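## Task

Move the foam block onto the coffee table in the adjacent room so that it rests there without the robot supporting it, and finish with the robot upright and not leaning.

## Robot and tools

Robot: a Hello Robot Stretch 3 with one arm. It has a two-wheel base (0.33 m long, 0.34 m wide), a lift that slides up a mast, and a telescoping arm that reaches out to the robot's right side. It ends in a wrist (yaw, pitch, roll) and a gripper. The base cannot move sideways. To move the gripper forward or back, you drive the base. Turns on the spot pivot about the midpoint of the drive wheels, 0.05 m behind the front edge. With the arm pulled in and the wrist folded, the sweep radius is 0.28 m. An unfolded, level wrist sticks out past that circle. Cameras: head_camera and nav_camera are on the head and are aimed by head_pan_rad and head_tilt_rad. wrist_camera rides on the gripper.

Frames: the base frame has its origin on the floor between the drive wheels, with x forward, y left and z up. hand_pose is reported in this frame, at the point where the closed fingertips meet. The odometry frame is the base frame as it was at the start of the scene. Heading is positive to the left.

execute_actions(actions): a list of actions that run in sequence. An empty list just returns the current state and images. Each action is {"robot": command, "steps": n, "until": {...}}. n is the number of control steps, 1 to 450, at 30 steps per second. {"steps": n} on its own just waits. If any number is out of range, the whole call is rejected and nothing runs.

A command can hold the following:
- base: exactly one of translate_m or rotate_rad. Both are relative offsets measured from where the base is when that command begins, not poses. translate_m is in metres, forward positive, with |value| ≤ 1. rotate_rad is in radians, counter-clockwise (left) positive, with |value| ≤ 3.2.
- joints: a dictionary of absolute targets by joint name. Joints you leave out keep their current goals. The ranges are:
  - lift_m: 0 to 1.1 (arm height).
  - arm_m: 0 to 0.52 (extension).
  - wrist_yaw_rad: -1.345 to 4.42. 0 points along the arm, positive swings toward the front, and 3.0 folds it over the base.
  - wrist_pitch_rad: -1.57 to 0.451. 0 is level and negative tips the fingertips down.
  - wrist_roll_rad: -2.911 to 2.911.
  - gripper_m: -0.089 to 0.179, larger is wider. The real fingertip gap is about 0.007 m smaller when nearly shut and 0.025 m smaller when wide, and it is zero below 0.007.
  - head_pan_rad: -3.953 to 1.73. 0 looks forward, positive looks left, and -1.57 looks along the arm.
  - head_tilt_rad: -1.53 to 0.419. Negative looks down.
- contact_limits: {"arm_m": effort%} from 1 to 100. It sets the effort at which that arm motion halts with contact_stop. Lower values are gentler.

Instead of one command, "robot" may take a list of up to 8 commands (which may include {"pause_s": s}, with s ≤ 15) that run one after another. {"robot": {"stop": true}} brakes everything and clears the queue. A new command takes over at once and discards any older queue.

"until" ends an action early. {"robot": {"status": "ended"}} waits until nothing is moving and no queue is running. Fields can also be compared, e.g. "lift_m": [">", 0.3] or "base_status": ["!=", "moving"]. "any" fires when the first motion ends.

zoom_image(camera, region): camera is head_camera, nav_camera or wrist_camera. region is [x0, y0, x1, y1] in pixels of that camera's latest image, measured from its top-left corner, and can be at most 504x504.

finished_scene(scene): pass the current scene number. This is final, so call it only once everything has come to rest. Its result reports success and gives the next task.

Speed: the base reaches full speed (0.30 m/s, 1.9 rad/s) only when the arm is stowed: lift_m < 0.30, arm_m < 0.03 and wrist_yaw_rad > 2.54. Otherwise it is capped at 0.10 m/s and 0.63 rad/s.

Gripping: to grasp, command gripper_m smaller than the object's width. To let go, open at least 0.02 beyond the reading where contact began. Neither the gripper reading nor a "done" status proves you are holding something, so check it in the camera images. If you squeeze too hard, the stall guard eases off and the object may slip. To re-squeeze, send a new value.

Self-collision: fold or unfold the wrist only with lift_m between 0.32 and 0.95, wrist_pitch_rad at -0.4 and roll near 0. Once folded, the lift may go down to 0.25. When yaw is below -0.4, keep pitch at -0.5 or lower.

Result lines:
- base_status and joint_status report moving, done, off_target, contact_stop, time_out, stopped, not_commanded or torque_fault. For the base, the bracket shows the distance travelled against the goal.
- joint_goals lists the current targets. measured_speeds gives the speeds.
- refusals, queue and queue_left describe refused goals and queue progress. Lines starting refused:, dropped: or replaced: explain what happened.
- on_its_own appears when the robot changed a goal itself, when a joint is slack or its servo is off, or when base_tilt has drifted 3 degrees or more.
- lidar_m gives 12 distances in 30-degree sectors, starting straight ahead and going counter-clockwise. The scan plane is 0.17 m high, so it sees table legs but not tabletops.
- wrist_depth_mm and head_depth_mm are 7x7 grids of median depths.
- motor_effort is in percent, with the peak in brackets.
- base_odometry, turned_by_wheels/imu and base_tilt (degrees, forward and right positive) describe base motion and lean.

After a contact_stop, the arm or lift goes limp until its next command. Wrist servos that are overloaded switch off for 10 s.

Cautions:
- Avoid pressing the arm against anything solid when the gripper is above about 0.45 m, and never push again after a contact_stop, because the robot can tip.
- Don't drive while the gripper is holding or hooking something fixed.
- If the base snags on furniture, reverse the last move in small steps. If you see a lean, free the gripper, and lower the lift to about 0.2 if the lean persists.
- Lower objects gently: no drops, slams or hard pushes. Leave the mug upright on the table and the block resting on it, with the gripper opened and withdrawn.
- Wait until every motion has ended before finishing.

Each tool is called after "Emit:" by a JSON object that holds its "method" and its "body", one argument or row to a line.

## Session

Emit:
{"method": "execute_actions", "body": {
  "actions": []
}}

Scene clock: 0.00 s.
robot.base_odometry: x=+0.000 y=+0.000 heading=+0.000 (m, m, rad; robot's odometry frame)
robot.turned_by_wheels: +0.000 (rad since the last result)
robot.turned_by_imu: +0.000 (rad since the last result)
robot.base_tilt: forward=-0.2 right=+1.2 (deg)
robot.lidar_m: 1.42 1.55 1.11 0.95 0.79 0.79 0.89 0.98 0.97 1.09 1.95 2.96
robot.head_depth_mm: 1956 2857 2985 2975 3038 3011 2232 / 1952 2963 3113 3110 3109 3092 2224 / 1927 2693 2780 2724 2729 2770 2244 / 1940 2411 2417 2414 2347 2307 1981 / 1935 2111 2082 2089 2090 1957 1084 / 1842 1898 1880 1873 1876 1548 1035 / 1726 1711 1705 1698 1690 1569 1039
robot.base_status: not_commanded
robot.joint_positions: lift_m=+0.591 arm_m=+0.000 wrist_yaw_rad=+3.057 wrist_pitch_rad=-0.621 wrist_roll_rad=-0.019 gripper_m=+0.037 head_pan_rad=+0.000 head_tilt_rad=-0.008
robot.joint_goals: lift_m=+0.591 arm_m=+0.000 wrist_yaw_rad=+3.057 wrist_pitch_rad=-0.621 wrist_roll_rad=-0.019 gripper_m=+0.037 head_pan_rad=+0.000 head_tilt_rad=-0.008
robot.joint_status: lift_m=not_commanded arm_m=not_commanded wrist_yaw_rad=not_commanded wrist_pitch_rad=not_commanded wrist_roll_rad=not_commanded gripper_m=not_commanded head_pan_rad=not_commanded head_tilt_rad=not_commanded
robot.measured_speeds: translate_m=+0.000 rotate_rad=+0.000 lift_m=+0.000 arm_m=+0.000 wrist_yaw_rad=+0.000 wrist_pitch_rad=+0.000 wrist_roll_rad=+0.000 head_pan_rad=+0.000 head_tilt_rad=+0.000
robot: refusals=0 queue=idle queue_left=0
robot.motor_effort: left_wheel=+0 right_wheel=+0 lift_m=+26 arm_m=+1 wrist_yaw_rad=+0 wrist_pitch_rad=+5 wrist_roll_rad=+0 gripper_m=+0 head_pan_rad=+1 head_tilt_rad=+2 (%)
robot.hand_pose: x=-0.0047 y=+0.0485 z=+0.5607 quat_wxyz=(+0.243, +0.675, +0.190, +0.670) (m; robot's base frame)
robot.wrist_depth_mm: 610 676 956 - - - - / 632 759 - - - - - / 684 836 - - - - - / 736 888 - - - - - / 776 873 859 898 871 846 852 / 770 766 756 742 789 748 745 / 661 682 - 689 654 663 658
pictures: head_camera (sideways: a quarter turn clockwise sets it upright), nav_camera (sideways: a quarter turn counterclockwise sets it upright), wrist_camera
Images, in order (width x height): head_camera 896x504, nav_camera 672x504, wrist_camera 644x364.

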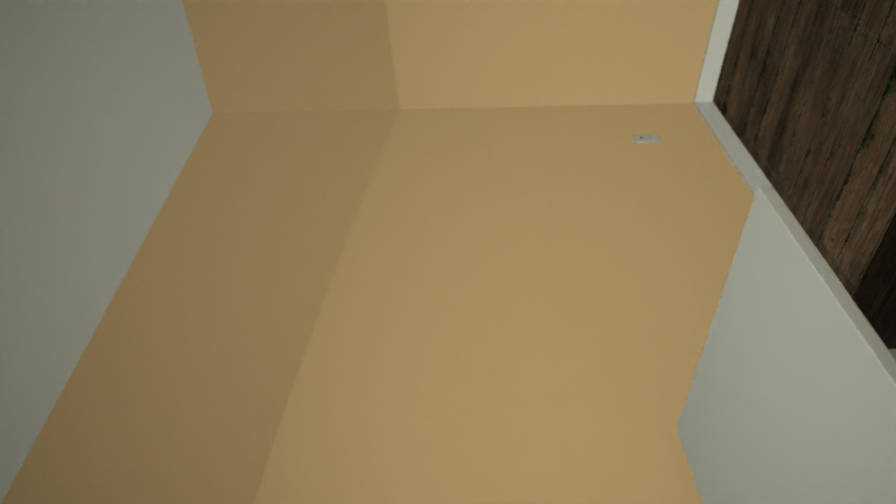

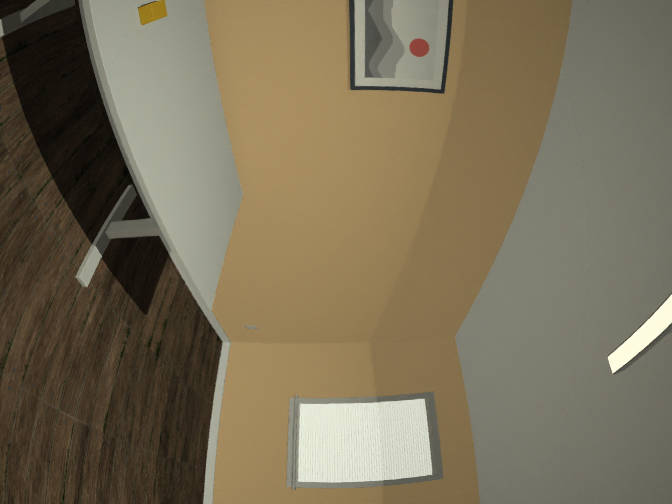

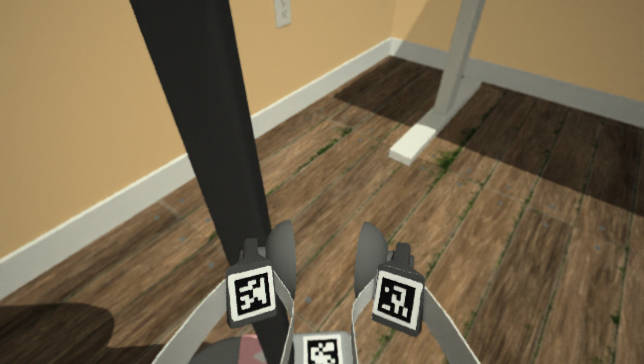

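Emit:
{"method": "execute_actions", "body": {
  "actions": [
    {"robot":{"joints":{"head_pan_rad":0.9,"head_tilt_rad":-0.6}},"steps":90,"until":{"robot":{"status":"ended"}}}
  ]
}}

Scene clock: 2.97 s.
robot.base_odometry: x=+0.000 y=+0.000 heading=+0.000 (m, m, rad; robot's odometry frame)
robot.turned_by_wheels: +0.000 (rad since the last result)
robot.turned_by_imu: +0.001 (rad since the last result)
robot.base_tilt: forward=-0.1 right=+1.3 (deg)
robot.lidar_m: 1.42 1.55 1.11 0.94 0.79 0.79 0.89 0.98 0.97 1.09 1.94 2.97
robot.head_depth_mm: 1288 1426 1452 1031 1746 1466 1252 / 1294 1429 1465 1030 1747 1474 1247 / 1295 1428 1445 1026 1745 1476 1242 / 1306 1434 1449 1030 1749 1470 1249 / 1297 1443 1452 1031 1739 1462 1231 / 1302 1432 1444 1029 1597 1447 1245 / 1304 1436 1547 1030 1727 1472 1240
robot.base_status: not_commanded
robot.joint_positions: lift_m=+0.591 arm_m=+0.000 wrist_yaw_rad=+3.057 wrist_pitch_rad=-0.621 wrist_roll_rad=-0.019 gripper_m=+0.037 head_pan_rad=+0.893 head_tilt_rad=-0.592
robot.joint_goals: lift_m=+0.591 arm_m=+0.000 wrist_yaw_rad=+3.057 wrist_pitch_rad=-0.621 wrist_roll_rad=-0.019 gripper_m=+0.037 head_pan_rad=+0.900 head_tilt_rad=-0.600
robot.joint_status: lift_m=not_commanded arm_m=not_commanded wrist_yaw_rad=not_commanded wrist_pitch_rad=not_commanded wrist_roll_rad=not_commanded gripper_m=not_commanded head_pan_rad=done head_tilt_rad=done
robot.measured_speeds: translate_m=+0.000 rotate_rad=+0.000 lift_m=+0.000 arm_m=+0.000 wrist_yaw_rad=+0.000 wrist_pitch_rad=+0.000 wrist_roll_rad=+0.000 head_pan_rad=+0.000 head_tilt_rad=+0.000
robot: refusals=0 queue=done queue_left=0
robot.motor_effort: left_wheel=-1(1) right_wheel=+1(1) lift_m=+25(25) arm_m=+1(0) wrist_yaw_rad=-1(0) wrist_pitch_rad=+5(5) wrist_roll_rad=+0(0) gripper_m=-1(1) head_pan_rad=+5(52) head_tilt_rad=-4(37) (%)
robot.hand_pose: x=-0.0047 y=+0.0485 z=+0.5607 quat_wxyz=(+0.243, +0.675, +0.190, +0.670) (m; robot's base frame)
robot.wrist_depth_mm: 612 679 995 - - - - / 641 756 - - - - - / 670 830 - - - - - / 728 902 - - - - - / 765 857 865 856 846 827 867 / 758 759 769 733 752 759 747 / 664 670 - 666 653 676 660
pictures: head_camera (sideways: a quarter turn clockwise sets it upright), nav_camera (sideways: a quarter turn counterclockwise sets it upright), wrist_camera
camera_calibration (this result's frames):
head_camera: T_world_to_cam=[[-0.379309, -0.417312, -0.825818, 1.09602], [-0.748425, 0.663163, 0.00864476, -0.00664545], [0.544044, 0.621342, -0.563871, 0.688903], [0, 0, 0, 1]] pos_world=[0.0359625, 0.0337438, 1.29362]
nav_camera: T_world_to_cam=[[0.355522, 0.425573, 0.832161, -1.03379], [0.786726, -0.616958, -0.0205943, 0.0737052], [0.504644, 0.662005, -0.554151, 0.678662], [0, 0, 0, 1]] pos_world=[-0.0329333, 0.036149, 1.23788]
wrist_camera: T_world_to_cam=[[0.999706, -0.021926, 0.0103915, 0.00536927], [-0.00727832, -0.679534, -0.733608, 0.485897], [0.0231465, 0.733317, -0.679493, 0.506724], [0, 0, 0, 1]] pos_world=[-0.0135601, -0.0412875, 0.700718]
Images, in order (width x height): head_camera 896x504, nav_camera 672x504, wrist_camera 644x364.

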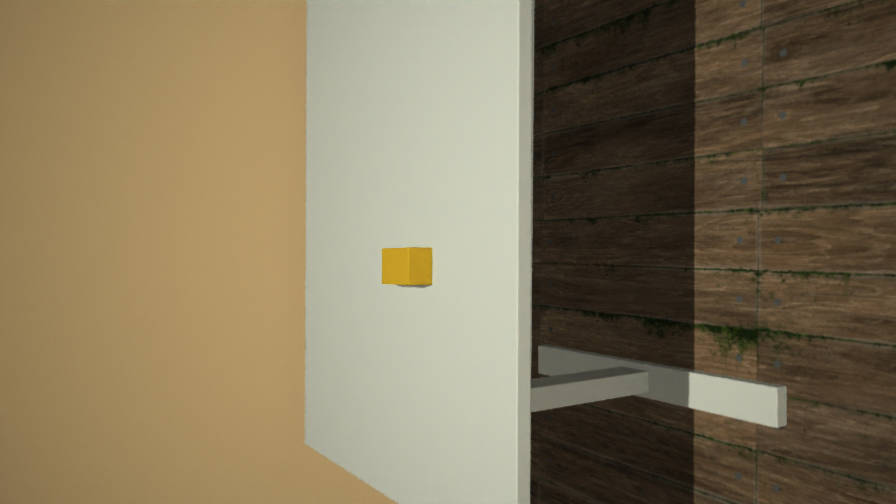

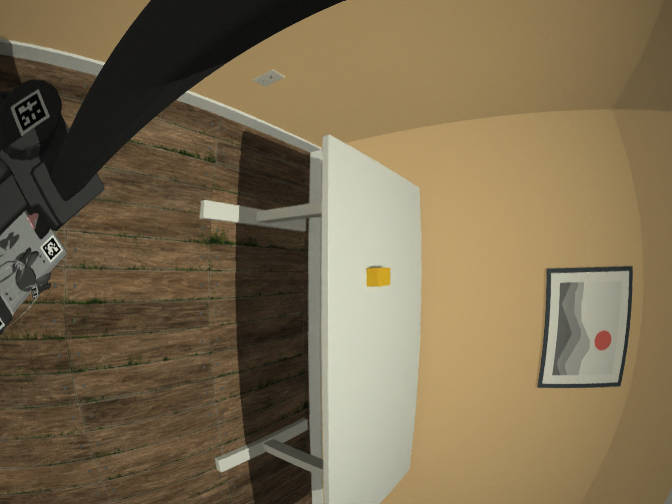

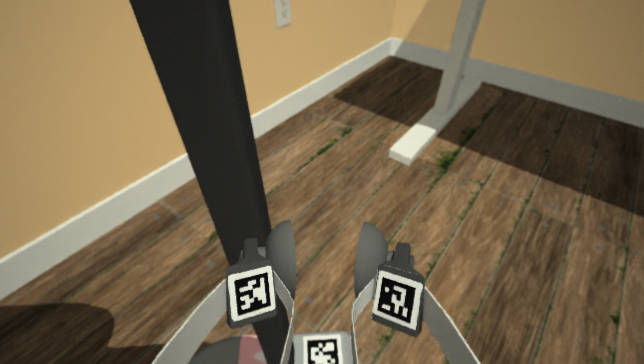

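Emit:
{"method": "execute_actions", "body": {
  "actions": [
    {"robot":[{"base":{"rotate_rad":0.852},"joints":{"head_pan_rad":-2.4,"head_tilt_rad":-0.4,"lift_m":0.85,"wrist_pitch_rad":-0.4,"wrist_roll_rad":0}},{"base":{"translate_m":0.25}}],"steps":300,"until":{"robot":{"status":"ended"}}}
  ]
}}

Scene clock: 18.43 s.
robot.base_odometry: x=+0.165 y=+0.188 heading=+0.852 (m, m, rad; robot's odometry frame)
robot.turned_by_wheels: +0.852 (rad since the last result)
robot.turned_by_imu: +0.859 (rad since the last result)
robot.base_tilt: forward=-0.1 right=+1.5 (deg)
robot.lidar_m: 1.30 0.88 0.81 0.79 0.82 1.13 1.22 1.27 1.88 2.97 1.24 1.34
robot.head_depth_mm: 1108 1169 1238 1320 1405 1509 1412 / 1177 1254 1338 1421 1548 1619 1403 / 1265 1348 1449 1569 1702 1722 1408 / 1362 1474 1569 1710 1894 1736 1398 / 1617 1732 1884 2057 2165 1712 1402 / 1765 1884 2072 2313 2285 1738 1408 / 1939 2156 2346 2530 2290 1739 1399
robot.base_status: done (translate_m +0.2500 of +0.2500)
robot.joint_positions: lift_m=+0.850 arm_m=+0.000 wrist_yaw_rad=+3.057 wrist_pitch_rad=-0.419 wrist_roll_rad=-0.005 gripper_m=+0.037 head_pan_rad=-2.393 head_tilt_rad=-0.409
robot.joint_goals: lift_m=+0.850 arm_m=+0.000 wrist_yaw_rad=+3.057 wrist_pitch_rad=-0.400 wrist_roll_rad=+0.000 gripper_m=+0.037 head_pan_rad=-2.400 head_tilt_rad=-0.400
robot.joint_status: lift_m=done arm_m=not_commanded wrist_yaw_rad=not_commanded wrist_pitch_rad=done wrist_roll_rad=done gripper_m=not_commanded head_pan_rad=done head_tilt_rad=done
robot.measured_speeds: translate_m=+0.000 rotate_rad=+0.000 lift_m=+0.000 arm_m=+0.000 wrist_yaw_rad=+0.000 wrist_pitch_rad=+0.000 wrist_roll_rad=+0.000 head_pan_rad=+0.000 head_tilt_rad=+0.000
robot: refusals=0 queue=done queue_left=0
robot.motor_effort: left_wheel=-4(9) right_wheel=+3(7) lift_m=+30(32) arm_m=+1(0) wrist_yaw_rad=-2(1) wrist_pitch_rad=+7(7) wrist_roll_rad=+3(3) gripper_m=+0(0) head_pan_rad=-5(53) head_tilt_rad=+5(24) (%)
robot.hand_pose: x=-0.0023 y=+0.0782 z=+0.8622 quat_wxyz=(+0.176, +0.695, +0.118, +0.687) (m; robot's base frame)
robot.wrist_depth_mm: 717 715 742 743 764 766 794 / 768 796 786 816 815 848 848 / 838 865 867 892 900 928 936 / 946 940 986 973 - - - / - - - - - - - / - - - - - - - / - - - - - - -
pictures: head_camera (sideways: a quarter turn clockwise sets it upright), nav_camera (sideways: a quarter turn counterclockwise sets it upright), wrist_camera
camera_calibration (this result's frames):
head_camera: T_world_to_cam=[[0.3179, 0.249471, -0.914715, 1.20771], [0.64722, -0.762112, 0.0170837, -0.0261485], [-0.692853, -0.597453, -0.403738, 0.488089], [0, 0, 0, 1]] pos_world=[-0.0288324, -0.0296057, 1.30222]
nav_camera: T_world_to_cam=[[-0.294801, -0.260369, 0.919402, -1.14361], [-0.692616, 0.721085, -0.0178761, 0.0791951], [-0.658313, -0.642062, -0.392912, 0.475954], [0, 0, 0, 1]] pos_world=[0.0310406, -0.0492756, 1.23986]
wrist_camera: T_world_to_cam=[[0.999474, -0.0308956, 0.009851, 0.00156386], [-0.00760636, -0.518663, -0.854945, 0.819263], [0.0315234, 0.85442, -0.518625, 0.541557], [0, 0, 0, 1]] pos_world=[-0.0124031, -0.0377473, 0.981275]
Images, in order (width x height): head_camera 896x504, nav_camera 672x504, wrist_camera 644x364.

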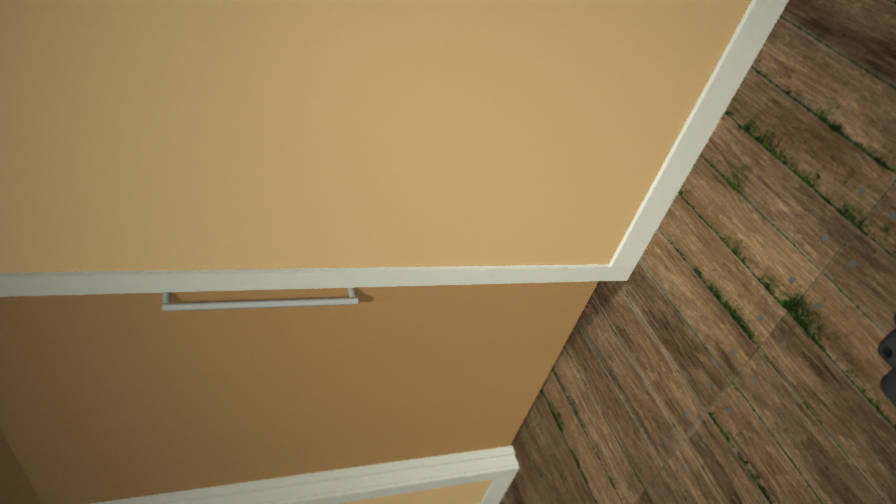

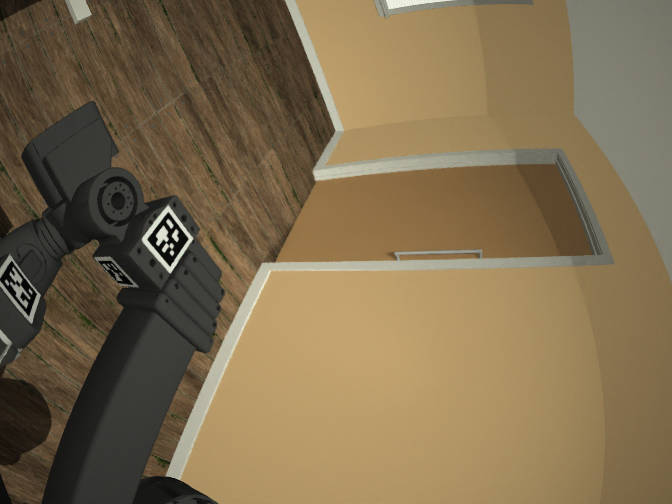

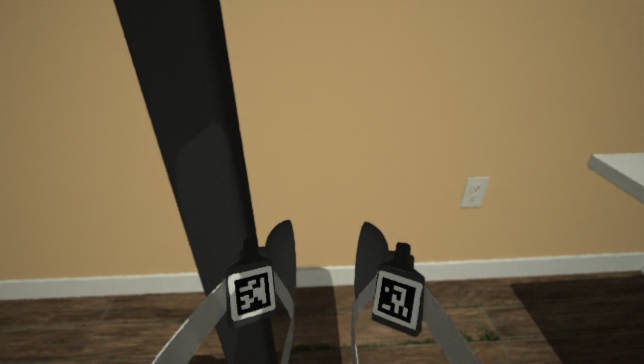

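Emit:
{"method": "zoom_image", "body": {
  "camera": "nav_camera",
  "region": [260, 120, 640, 300]
}}

Emit:
{"method": "zoom_image", "body": {
  "camera": "head_camera",
  "region": [140, 240, 640, 504]
}}

Region (260, 120, 640, 300) of nav_camera's 672x504 image, scaled by 1.326, with more detail than that image has; it fills the top 239 rows of this view, and the rest is white.

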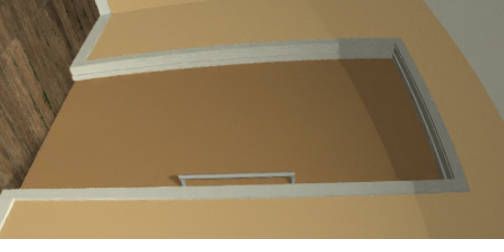

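Region (140, 240, 640, 504) of head_camera's 896x504 image, scaled by 1.008, with more detail than that image has; it fills the top 266 rows of this view, and the rest is white.

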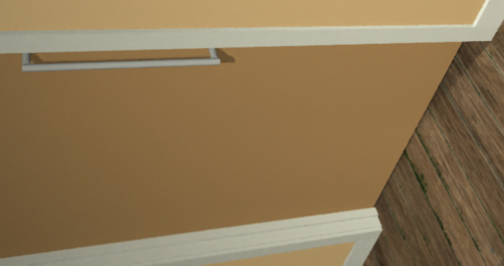

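Emit:
{"method": "execute_actions", "body": {
  "actions": [
    {"robot":{"base":{"rotate_rad":1.56},"joints":{"head_pan_rad":-1.57,"head_tilt_rad":-0.75,"wrist_yaw_rad":0,"gripper_m":0.15}},"steps":300,"until":{"robot":{"status":"ended"}}}
  ]
}}

Scene clock: 31.30 s.
robot.base_odometry: x=+0.165 y=+0.188 heading=+2.412 (m, m, rad; robot's odometry frame)
robot.turned_by_wheels: +1.560 (rad since the last result)
robot.turned_by_imu: +1.567 (rad since the last result)
robot.base_tilt: forward=-0.2 right=+1.4 (deg)
robot.lidar_m: 0.79 0.82 1.12 1.22 1.27 1.85 2.97 1.25 1.34 1.30 0.88 0.82
robot.head_depth_mm: 1126 1281 1080 848 1484 - - / 1120 1276 1073 846 1470 - - / 1118 1266 1072 845 750 - - / 1109 1262 1071 841 731 - - / 1112 1250 1072 841 1103 1348 1173 / 1100 1240 1060 837 749 1325 1164 / 1099 1230 1062 839 747 1325 1153
robot.base_status: done (rotate_rad +1.5599 of +1.5600)
robot.joint_positions: lift_m=+0.850 arm_m=+0.000 wrist_yaw_rad=+0.002 wrist_pitch_rad=-0.419 wrist_roll_rad=-0.004 gripper_m=+0.150 head_pan_rad=-1.577 head_tilt_rad=-0.741
robot.joint_goals: lift_m=+0.850 arm_m=+0.000 wrist_yaw_rad=+0.000 wrist_pitch_rad=-0.400 wrist_roll_rad=+0.000 gripper_m=+0.150 head_pan_rad=-1.570 head_tilt_rad=-0.750
robot.joint_status: lift_m=done arm_m=not_commanded wrist_yaw_rad=done wrist_pitch_rad=done wrist_roll_rad=done gripper_m=done head_pan_rad=done head_tilt_rad=done
robot.measured_speeds: translate_m=+0.000 rotate_rad=+0.000 lift_m=+0.000 arm_m=+0.000 wrist_yaw_rad=+0.000 wrist_pitch_rad=+0.000 wrist_roll_rad=+0.000 head_pan_rad=+0.000 head_tilt_rad=+0.000
robot: refusals=0 queue=done queue_left=0
robot.motor_effort: left_wheel=-3(9) right_wheel=+4(9) lift_m=+31(31) arm_m=+0(0) wrist_yaw_rad=-2(0) wrist_pitch_rad=+7(7) wrist_roll_rad=+2(3) gripper_m=+0(79) head_pan_rad=+4(53) head_tilt_rad=-5(29) (%)
robot.hand_pose: x=-0.0210 y=-0.3695 z=+0.8622 quat_wxyz=(+0.693, +0.148, -0.690, -0.146) (m; robot's base frame)
robot.wrist_depth_mm: 917 974 972 948 938 922 947 / 913 - - 978 - 961 940 / 909 658 670 673 666 658 646 / 512 495 496 498 485 482 488 / 395 405 388 392 385 385 379 / 820 - 891 - - - 914 / 873 - - - - - 957
pictures: head_camera (sideways: a quarter turn clockwise sets it upright), nav_camera (sideways: a quarter turn counterclockwise sets it upright), wrist_camera
camera_calibration (this result's frames):
head_camera: T_world_to_cam=[[0.0377986, 0.678733, -0.733412, 0.97302], [0.998546, -0.0538896, 0.00159118, -0.00811804], [-0.0384433, -0.732406, -0.679783, 0.84324], [0, 0, 0, 1]] pos_world=[0.00374436, -0.0432643, 1.28686]
nav_camera: T_world_to_cam=[[-0.0140459, -0.671423, 0.740941, -0.912628], [-0.999745, -0.00368385, -0.0222902, 0.0868065], [0.0176957, -0.741065, -0.6712, 0.833898], [0, 0, 0, 1]] pos_world=[0.0592092, 0.00553385, 1.23785]
wrist_camera: T_world_to_cam=[[-0.998402, -0.0557943, 0.0089472, -0.0439075], [-0.0365746, 0.517374, -0.854977, 0.96914], [0.0430738, -0.853939, -0.518588, 0.293668], [0, 0, 0, 1]] pos_world=[-0.0210408, -0.253083, 0.981279]
Images, in order (width x height): head_camera 896x504, nav_camera 672x504, wrist_camera 644x364.

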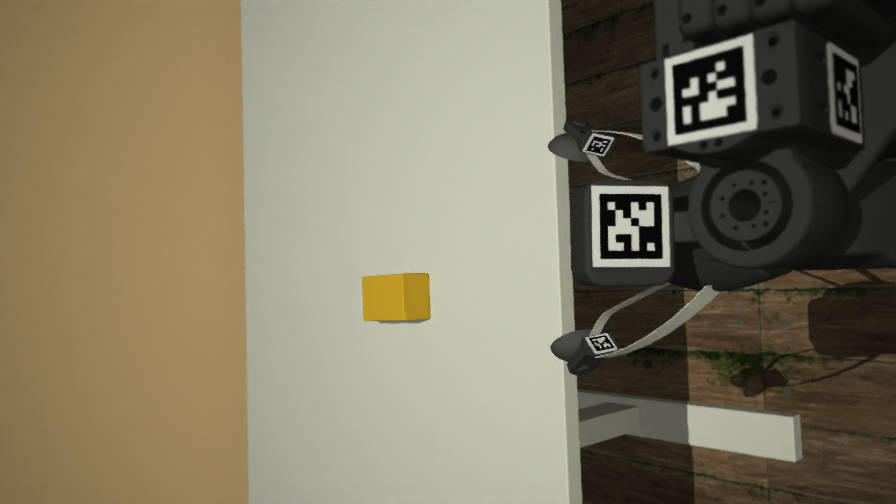

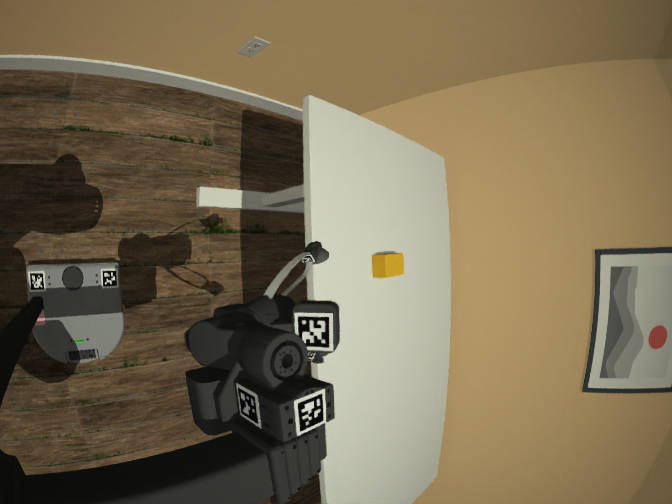

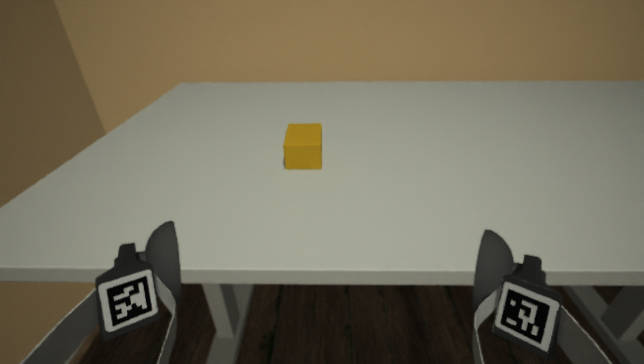

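Emit:
{"method": "execute_actions", "body": {
  "actions": [
    {"robot":{"base":{"translate_m":0.052},"joints":{"arm_m":0.27,"lift_m":0.755}},"steps":300,"until":{"robot":{"status":"ended"}}}
  ]
}}

Scene clock: 39.77 s.
robot.base_odometry: x=+0.126 y=+0.223 heading=+2.412 (m, m, rad; robot's odometry frame)
robot.turned_by_wheels: +0.000 (rad since the last result)
robot.turned_by_imu: +0.002 (rad since the last result)
robot.base_tilt: forward=-0.2 right=+1.3 (deg)
robot.lidar_m: 0.73 0.76 1.04 1.22 1.27 1.71 3.01 1.28 1.35 0.88 0.86 0.76
robot.head_depth_mm: 1134 1270 1073 848 756 - - / 1123 1277 1075 872 - 1345 1176 / 1119 1259 1077 - 1500 1334 1169 / 1113 1258 1073 - 1485 1335 1164 / 1102 1245 1068 841 1465 1338 1163 / 1105 1250 1070 839 747 1311 1161 / 1098 1228 1066 839 743 1338 1167
robot.base_status: done (translate_m +0.0520 of +0.0520)
robot.joint_positions: lift_m=+0.755 arm_m=+0.270 wrist_yaw_rad=+0.002 wrist_pitch_rad=-0.419 wrist_roll_rad=-0.004 gripper_m=+0.150 head_pan_rad=-1.577 head_tilt_rad=-0.741
robot.joint_goals: lift_m=+0.755 arm_m=+0.270 wrist_yaw_rad=+0.000 wrist_pitch_rad=-0.400 wrist_roll_rad=+0.000 gripper_m=+0.150 head_pan_rad=-1.570 head_tilt_rad=-0.750
robot.joint_status: lift_m=done arm_m=done wrist_yaw_rad=done wrist_pitch_rad=done wrist_roll_rad=done gripper_m=done head_pan_rad=done head_tilt_rad=done
robot.measured_speeds: translate_m=+0.000 rotate_rad=+0.000 lift_m=+0.000 arm_m=+0.000 wrist_yaw_rad=+0.000 wrist_pitch_rad=+0.000 wrist_roll_rad=+0.000 head_pan_rad=+0.000 head_tilt_rad=+0.000
robot: refusals=0 queue=done queue_left=0
robot.motor_effort: left_wheel=-4(7) right_wheel=+3(9) lift_m=+21(29) arm_m=+3(3) wrist_yaw_rad=-1(3) wrist_pitch_rad=+7(7) wrist_roll_rad=+2(2) gripper_m=+0(0) head_pan_rad=+4(4) head_tilt_rad=-4(5) (%)
robot.hand_pose: x=-0.0212 y=-0.6389 z=+0.7677 quat_wxyz=(+0.693, +0.148, -0.690, -0.147) (m; robot's base frame)
robot.wrist_depth_mm: 702 717 693 714 685 677 702 / 775 749 660 636 633 628 628 / 430 428 417 418 419 412 407 / 315 315 314 239 309 308 307 / 249 259 249 236 247 244 244 / 207 - 206 206 203 - 203 / - 173 176 175 174 169 172
pictures: head_camera (sideways: a quarter turn clockwise sets it upright), nav_camera (sideways: a quarter turn counterclockwise sets it upright), wrist_camera
camera_calibration (this result's frames):
head_camera: T_world_to_cam=[[0.0377982, 0.678772, -0.733375, 0.972973], [0.998546, -0.0538888, 0.0015886, -0.00811467], [-0.0384424, -0.732369, -0.679822, 0.843292], [0, 0, 0, 1]] pos_world=[0.00374441, -0.0432635, 1.28686]
nav_camera: T_world_to_cam=[[-0.0140455, -0.671463, 0.740905, -0.91258], [-0.999745, -0.0036836, -0.0222908, 0.0868072], [0.0176966, -0.741029, -0.67124, 0.83395], [0, 0, 0, 1]] pos_world=[0.0592093, 0.00553736, 1.23785]
wrist_camera: T_world_to_cam=[[-0.998458, -0.0548479, 0.00860049, -0.0573991], [-0.0357788, 0.517238, -0.855094, 1.02775], [0.0424516, -0.854083, -0.518402, 0.0143851], [0, 0, 0, 1]] pos_world=[-0.0211497, -0.522452, 0.886772]
Images, in order (width x height): head_camera 896x504, nav_camera 672x504, wrist_camera 644x364.

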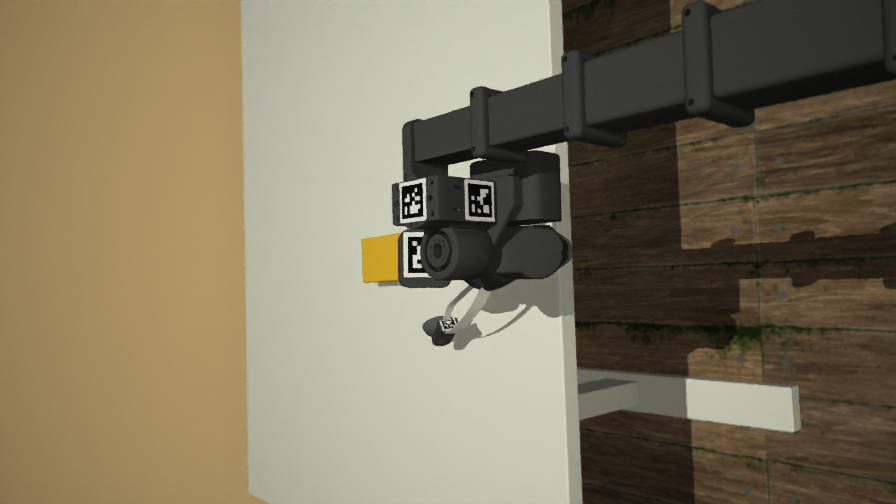

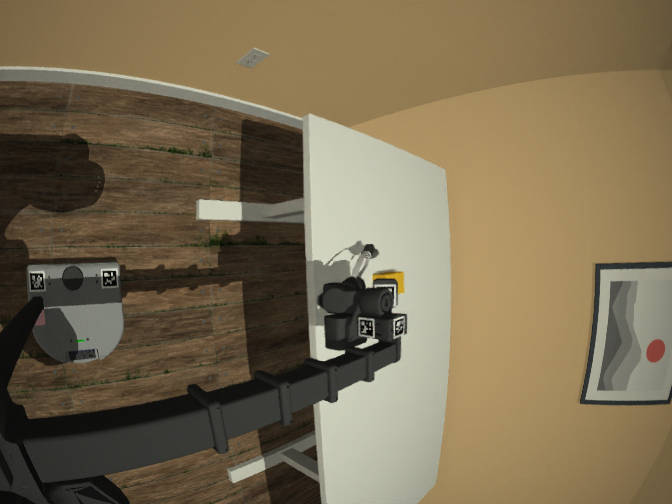

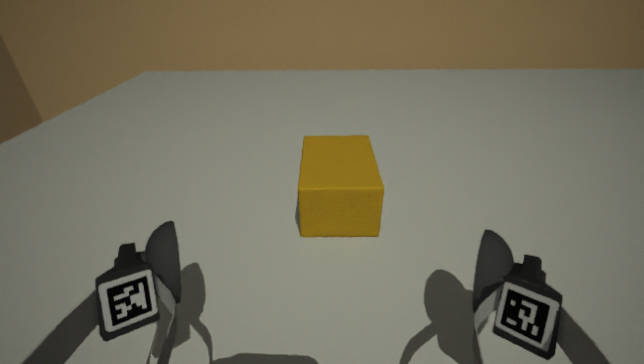

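Emit:
{"method": "execute_actions", "body": {
  "actions": [
    {"robot":{"base":{"translate_m":-0.008},"joints":{"arm_m":0.385,"lift_m":0.735}},"steps":300,"until":{"robot":{"status":"ended"}}}
  ]
}}

Scene clock: 45.07 s.
robot.base_odometry: x=+0.132 y=+0.217 heading=+2.412 (m, m, rad; robot's odometry frame)
robot.turned_by_wheels: +0.000 (rad since the last result)
robot.turned_by_imu: +0.001 (rad since the last result)
robot.base_tilt: forward=-0.3 right=+1.3 (deg)
robot.lidar_m: 0.74 0.77 1.05 1.22 1.27 1.72 3.00 1.27 1.35 0.89 0.86 0.77
robot.head_depth_mm: 1134 1280 1079 848 1459 1379 - / 1124 1269 1082 875 - - 1157 / 1124 1262 1119 - 1475 1344 1168 / 1110 1256 1112 772 1469 1338 1164 / 1108 1255 1064 841 1464 1333 1167 / 1091 1238 1064 841 746 1311 1167 / 1099 1234 1064 835 748 1337 1164
robot.base_status: done (translate_m -0.0080 of -0.0080)
robot.joint_positions: lift_m=+0.735 arm_m=+0.385 wrist_yaw_rad=+0.001 wrist_pitch_rad=-0.419 wrist_roll_rad=-0.004 gripper_m=+0.150 head_pan_rad=-1.577 head_tilt_rad=-0.741
robot.joint_goals: lift_m=+0.735 arm_m=+0.385 wrist_yaw_rad=+0.000 wrist_pitch_rad=-0.400 wrist_roll_rad=+0.000 gripper_m=+0.150 head_pan_rad=-1.570 head_tilt_rad=-0.750
robot.joint_status: lift_m=done arm_m=done wrist_yaw_rad=done wrist_pitch_rad=done wrist_roll_rad=done gripper_m=done head_pan_rad=done head_tilt_rad=done
robot.measured_speeds: translate_m=+0.000 rotate_rad=+0.000 lift_m=+0.000 arm_m=+0.000 wrist_yaw_rad=+0.000 wrist_pitch_rad=+0.000 wrist_roll_rad=+0.000 head_pan_rad=+0.000 head_tilt_rad=+0.000
robot: refusals=0 queue=done queue_left=0
robot.motor_effort: left_wheel=-3(9) right_wheel=+4(8) lift_m=+20(21) arm_m=+4(3) wrist_yaw_rad=-1(2) wrist_pitch_rad=+7(7) wrist_roll_rad=+2(2) gripper_m=+0(0) head_pan_rad=+4(4) head_tilt_rad=-5(5) (%)
robot.hand_pose: x=-0.0212 y=-0.7539 z=+0.7477 quat_wxyz=(+0.693, +0.148, -0.690, -0.147) (m; robot's base frame)
robot.wrist_depth_mm: 610 603 604 601 599 586 583 / 630 581 574 565 560 555 554 / 375 373 367 370 366 363 362 / 278 280 275 272 270 271 266 / 220 227 216 150 206 215 212 / 181 - 175 124 173 - 179 / - 152 149 118 144 148 151
pictures: head_camera (sideways: a quarter turn clockwise sets it upright), nav_camera (sideways: a quarter turn counterclockwise sets it upright), wrist_camera
camera_calibration (this result's frames):
head_camera: T_world_to_cam=[[0.0377945, 0.678776, -0.733372, 0.972968], [0.998546, -0.0538833, 0.00158837, -0.00811437], [-0.0384384, -0.732366, -0.679826, 0.843297], [0, 0, 0, 1]] pos_world=[0.00374464, -0.0432634, 1.28686]
nav_camera: T_world_to_cam=[[-0.0140419, -0.671466, 0.740902, -0.912576], [-0.999745, -0.00368897, -0.0222908, 0.0868072], [0.0177007, -0.741026, -0.671243, 0.833955], [0, 0, 0, 1]] pos_world=[0.0592092, 0.00553796, 1.23785]
wrist_camera: T_world_to_cam=[[-0.998461, -0.0547897, 0.00859959, -0.0635029], [-0.0357473, 0.517227, -0.855101, 1.07012], [0.0424028, -0.854093, -0.51839, -0.0942222], [0, 0, 0, 1]] pos_world=[-0.021156, -0.637449, 0.866763]
Images, in order (width x height): head_camera 896x504, nav_camera 672x504, wrist_camera 644x364.

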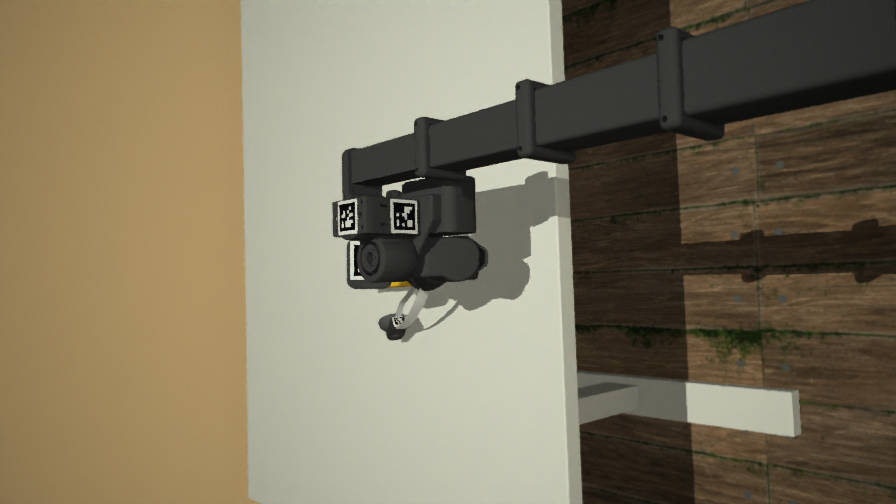

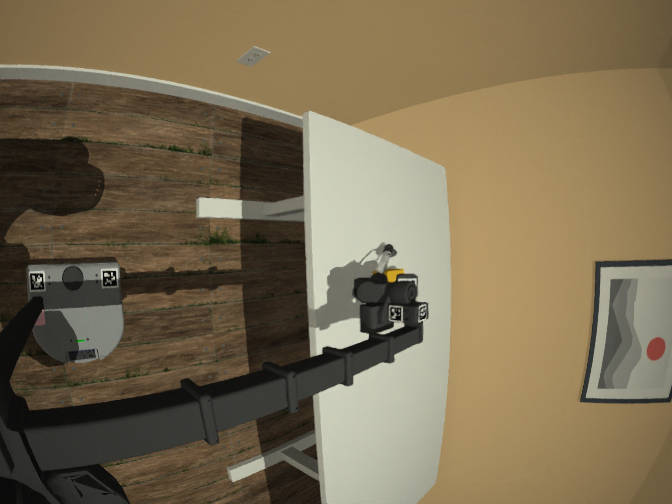

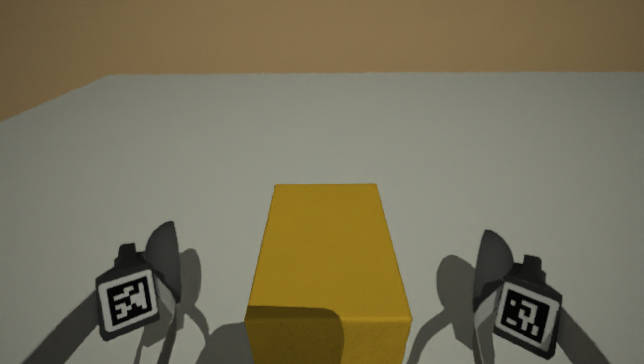

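Emit:
{"method": "execute_actions", "body": {
  "actions": [
    {"robot":[{"joints":{"gripper_m":0.01}},{"joints":{"lift_m":0.79}}],"steps":300,"until":{"robot":{"status":"ended"}}}
  ]
}}

Scene clock: 48.97 s.
robot.base_odometry: x=+0.132 y=+0.217 heading=+2.412 (m, m, rad; robot's odometry frame)
robot.turned_by_wheels: +0.000 (rad since the last result)
robot.turned_by_imu: +0.001 (rad since the last result)
robot.base_tilt: forward=-0.1 right=+1.5 (deg)
robot.lidar_m: 0.74 0.77 1.06 1.22 1.27 1.71 3.00 1.28 1.35 0.89 0.86 0.77
robot.head_depth_mm: 1131 1279 1080 845 756 - - / 1125 1275 1121 - - 1318 1173 / 1120 1265 1185 817 1467 1330 1168 / 1116 1260 1217 814 1479 1339 1168 / 1108 1255 1073 841 1469 1337 1158 / 1105 1235 1063 841 749 1310 1169 / 1089 1230 1064 836 747 1340 1158
robot.base_status: done (translate_m -0.0080 of -0.0080)
robot.joint_positions: lift_m=+0.790 arm_m=+0.385 wrist_yaw_rad=+0.001 wrist_pitch_rad=-0.419 wrist_roll_rad=-0.004 gripper_m=+0.016 head_pan_rad=-1.577 head_tilt_rad=-0.741
robot.joint_goals: lift_m=+0.790 arm_m=+0.385 wrist_yaw_rad=+0.000 wrist_pitch_rad=-0.400 wrist_roll_rad=+0.000 gripper_m=+0.016 head_pan_rad=-1.570 head_tilt_rad=-0.750
robot.joint_status: lift_m=done arm_m=done wrist_yaw_rad=done wrist_pitch_rad=done wrist_roll_rad=done gripper_m=done head_pan_rad=done head_tilt_rad=done
robot.measured_speeds: translate_m=+0.000 rotate_rad=+0.000 lift_m=+0.000 arm_m=+0.000 wrist_yaw_rad=+0.000 wrist_pitch_rad=+0.000 wrist_roll_rad=+0.000 head_pan_rad=+0.000 head_tilt_rad=+0.000
robot: refusals=0 queue=done queue_left=0
robot.on_its_own: gripper_m is held at +0.016, not at your +0.010, by its stall guard, which is still easing
robot.motor_effort: left_wheel=-4(3) right_wheel=+3(4) lift_m=+31(33) arm_m=+3(3) wrist_yaw_rad=-1(2) wrist_pitch_rad=+7(7) wrist_roll_rad=+3(2) gripper_m=-1(95) head_pan_rad=+4(5) head_tilt_rad=-5(5) (%)
robot.hand_pose: x=-0.0212 y=-0.7539 z=+0.8022 quat_wxyz=(+0.693, +0.148, -0.690, -0.147) (m; robot's base frame)
robot.wrist_depth_mm: 610 597 595 602 575 597 594 / 650 659 655 638 654 639 641 / 699 519 508 508 510 502 494 / 379 382 376 373 373 370 367 / 301 301 299 155 295 295 292 / 248 250 125 125 125 243 244 / 211 211 200 117 198 208 208
pictures: head_camera (sideways: a quarter turn clockwise sets it upright), nav_camera (sideways: a quarter turn counterclockwise sets it upright), wrist_camera
camera_calibration (this result's frames):
head_camera: T_world_to_cam=[[0.0377945, 0.678776, -0.733372, 0.972968], [0.998546, -0.0538833, 0.00158835, -0.00811436], [-0.0384384, -0.732366, -0.679826, 0.843297], [0, 0, 0, 1]] pos_world=[0.00374464, -0.0432634, 1.28686]
nav_camera: T_world_to_cam=[[-0.0140419, -0.671467, 0.740902, -0.912576], [-0.999745, -0.00368896, -0.0222908, 0.0868072], [0.0177007, -0.741026, -0.671243, 0.833955], [0, 0, 0, 1]] pos_world=[0.0592092, 0.00553798, 1.23785]
wrist_camera: T_world_to_cam=[[-0.998461, -0.0547857, 0.00859975, -0.0639701], [-0.0357453, 0.517227, -0.855101, 1.11675], [0.0423993, -0.854093, -0.51839, -0.0659584], [0, 0, 0, 1]] pos_world=[-0.0211564, -0.637453, 0.921293]
Images, in order (width x height): head_camera 896x504, nav_camera 672x504, wrist_camera 644x364.

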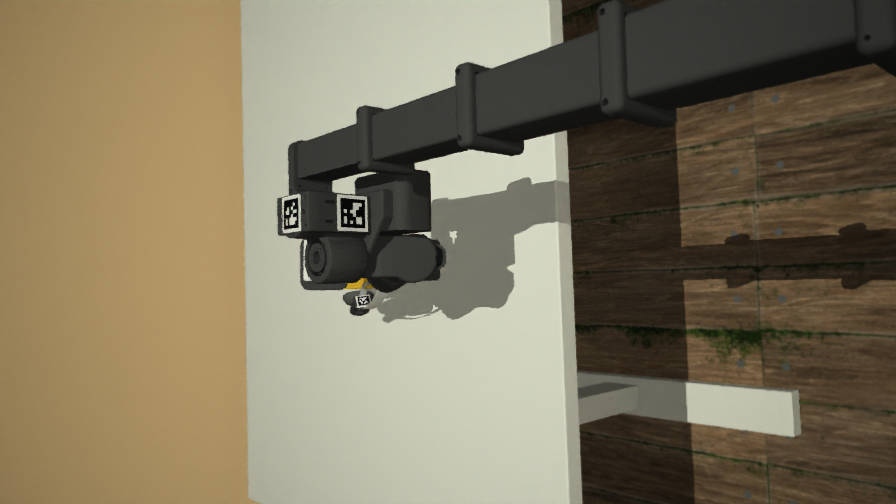

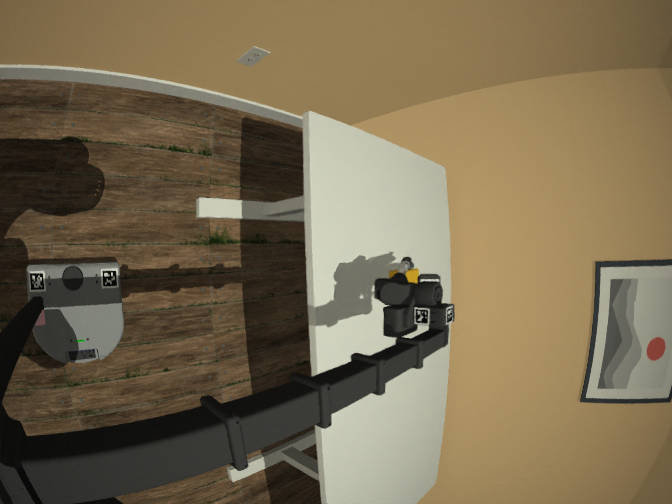

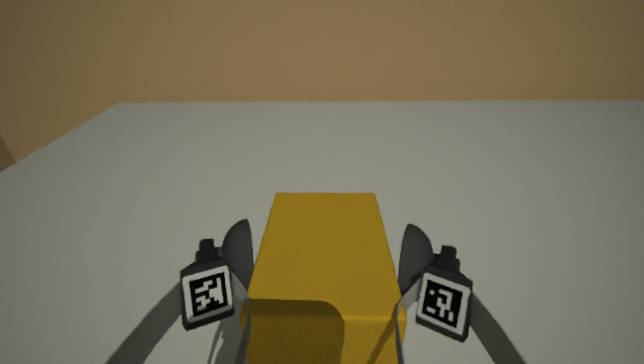

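Emit:
{"method": "execute_actions", "body": {
  "actions": [
    {"robot":{"joints":{"arm_m":0.0,"wrist_yaw_rad":2.65,"gripper_m":0.025,"head_pan_rad":-3.14,"head_tilt_rad":-0.6}},"steps":200,"until":{"robot":{"arm_m":["<",0.06]}}},
    {"robot":{"base":{"rotate_rad":-0.526},"joints":{"lift_m":0.34}},"steps":200,"until":{"robot":{"base_status":["!=","moving"]}}},
    {"robot":{"base":{"translate_m":-1.0}},"steps":300,"until":{"robot":{"wrist_yaw_rad":[">",2.55]}}},
    {"robot":{"joints":{"lift_m":0.27}},"steps":300,"until":{"robot":{"lift_m":["<",0.285]}}},
    {"steps":20}
  ]
}}

Scene clock: 66.33 s.
robot.base_odometry: x=+0.269 y=-0.203 heading=+1.886 (m, m, rad; robot's odometry frame)
robot.turned_by_wheels: -0.526 (rad since the last result)
robot.turned_by_imu: -0.527 (rad since the last result)
robot.base_tilt: forward=+0.6 right=+1.3 (deg)
robot.lidar_m: 1.17 1.12 1.16 1.04 1.01 1.04 1.53 2.63 2.16 1.21 1.52 1.22
robot.head_depth_mm: 1177 1194 1253 1367 1471 1469 1238 / 1325 1427 1542 1702 1668 1465 1238 / 1502 1640 1787 1971 1773 1466 1240 / 1723 1875 2105 2168 1772 1457 1239 / 1849 2081 2328 2281 1781 1471 1235 / 2266 2521 2787 2281 1780 1454 1241 / 2259 2446 2707 2257 1777 1461 1234
robot.base_status: moving (translate_m -0.4419 of -1.0000)
robot.joint_positions: lift_m=+0.270 arm_m=+0.001 wrist_yaw_rad=+2.648 wrist_pitch_rad=-0.419 wrist_roll_rad=-0.002 gripper_m=+0.026 head_pan_rad=-3.133 head_tilt_rad=-0.606
robot.joint_goals: lift_m=+0.270 arm_m=+0.000 wrist_yaw_rad=+2.650 wrist_pitch_rad=-0.400 wrist_roll_rad=+0.000 gripper_m=+0.025 head_pan_rad=-3.140 head_tilt_rad=-0.600
robot.joint_status: lift_m=done arm_m=done wrist_yaw_rad=done wrist_pitch_rad=done wrist_roll_rad=done gripper_m=done head_pan_rad=done head_tilt_rad=done
robot.measured_speeds: translate_m=-0.294 rotate_rad=+0.000 lift_m=+0.000 arm_m=+0.000 wrist_yaw_rad=+0.000 wrist_pitch_rad=+0.000 wrist_roll_rad=+0.000 head_pan_rad=+0.000 head_tilt_rad=+0.000
robot: refusals=0 queue=done queue_left=0
robot.motor_effort: left_wheel=+0(7) right_wheel=-6(10) lift_m=+20(31) arm_m=-2(3) wrist_yaw_rad=+1(1) wrist_pitch_rad=+7(7) wrist_roll_rad=+2(2) gripper_m=-17(28) head_pan_rad=-5(54) head_tilt_rad=+3(16) (%)
robot.hand_pose: x=+0.0850 y=+0.0519 z=+0.2827 quat_wxyz=(+0.312, +0.706, -0.026, +0.636) (m; robot's base frame)
robot.wrist_depth_mm: 806 975 - - - 884 800 / 846 - - - - 960 835 / 851 972 - - - 926 866 / 754 770 763 759 759 725 750 / 618 609 592 157 597 597 574 / - 495 125 126 125 487 484 / - - 115 117 402 412 417
pictures: head_camera (sideways: a quarter turn clockwise sets it upright), nav_camera (sideways: a quarter turn counterclockwise sets it upright), wrist_camera
camera_calibration (this result's frames):
head_camera: T_world_to_cam=[[0.574233, -0.0287292, -0.818188, 1.08025], [-0.0385746, -0.999224, 0.00801289, -0.0101528], [-0.817782, 0.02696, -0.574896, 0.711554], [0, 0, 0, 1]] pos_world=[-0.0388126, 0.00170639, 1.293]
nav_camera: T_world_to_cam=[[-0.565629, 0.00509444, 0.824644, -1.01837], [-0.0212737, 0.999558, -0.0207668, 0.0788582], [-0.824385, -0.0292895, -0.565271, 0.701236], [0, 0, 0, 1]] pos_world=[0.0037452, -0.0530965, 1.23782]
wrist_camera: T_world_to_cam=[[0.904342, -0.426743, 0.00750753, -0.0514875], [-0.215462, -0.471644, -0.85506, 0.326067], [0.368432, 0.771649, -0.518474, 0.236365], [0, 0, 0, 1]] pos_world=[0.0297331, -0.050575, 0.401743]
Images, in order (width x height): head_camera 896x504, nav_camera 672x504, wrist_camera 644x364.

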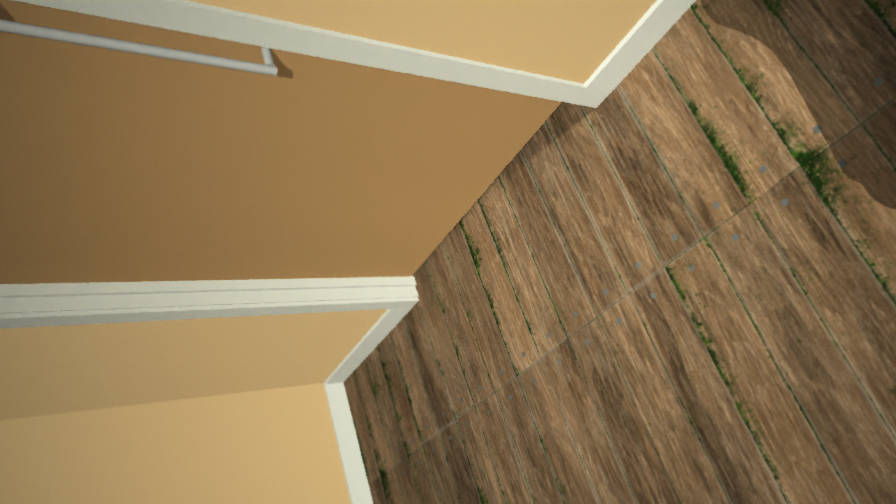

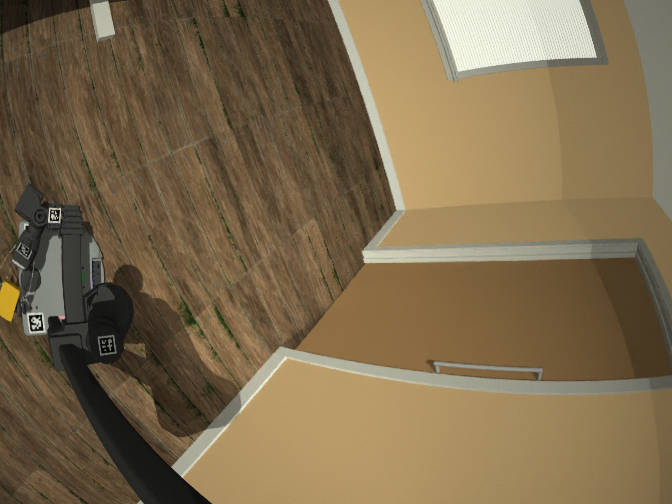

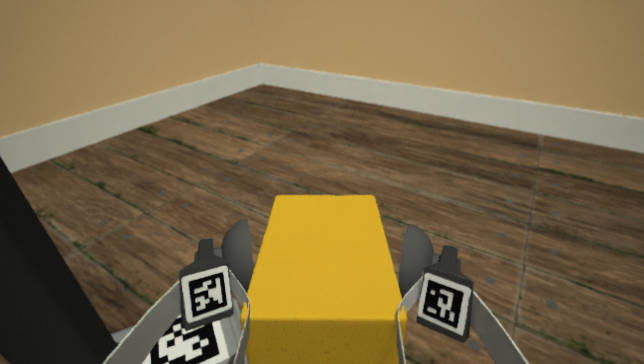

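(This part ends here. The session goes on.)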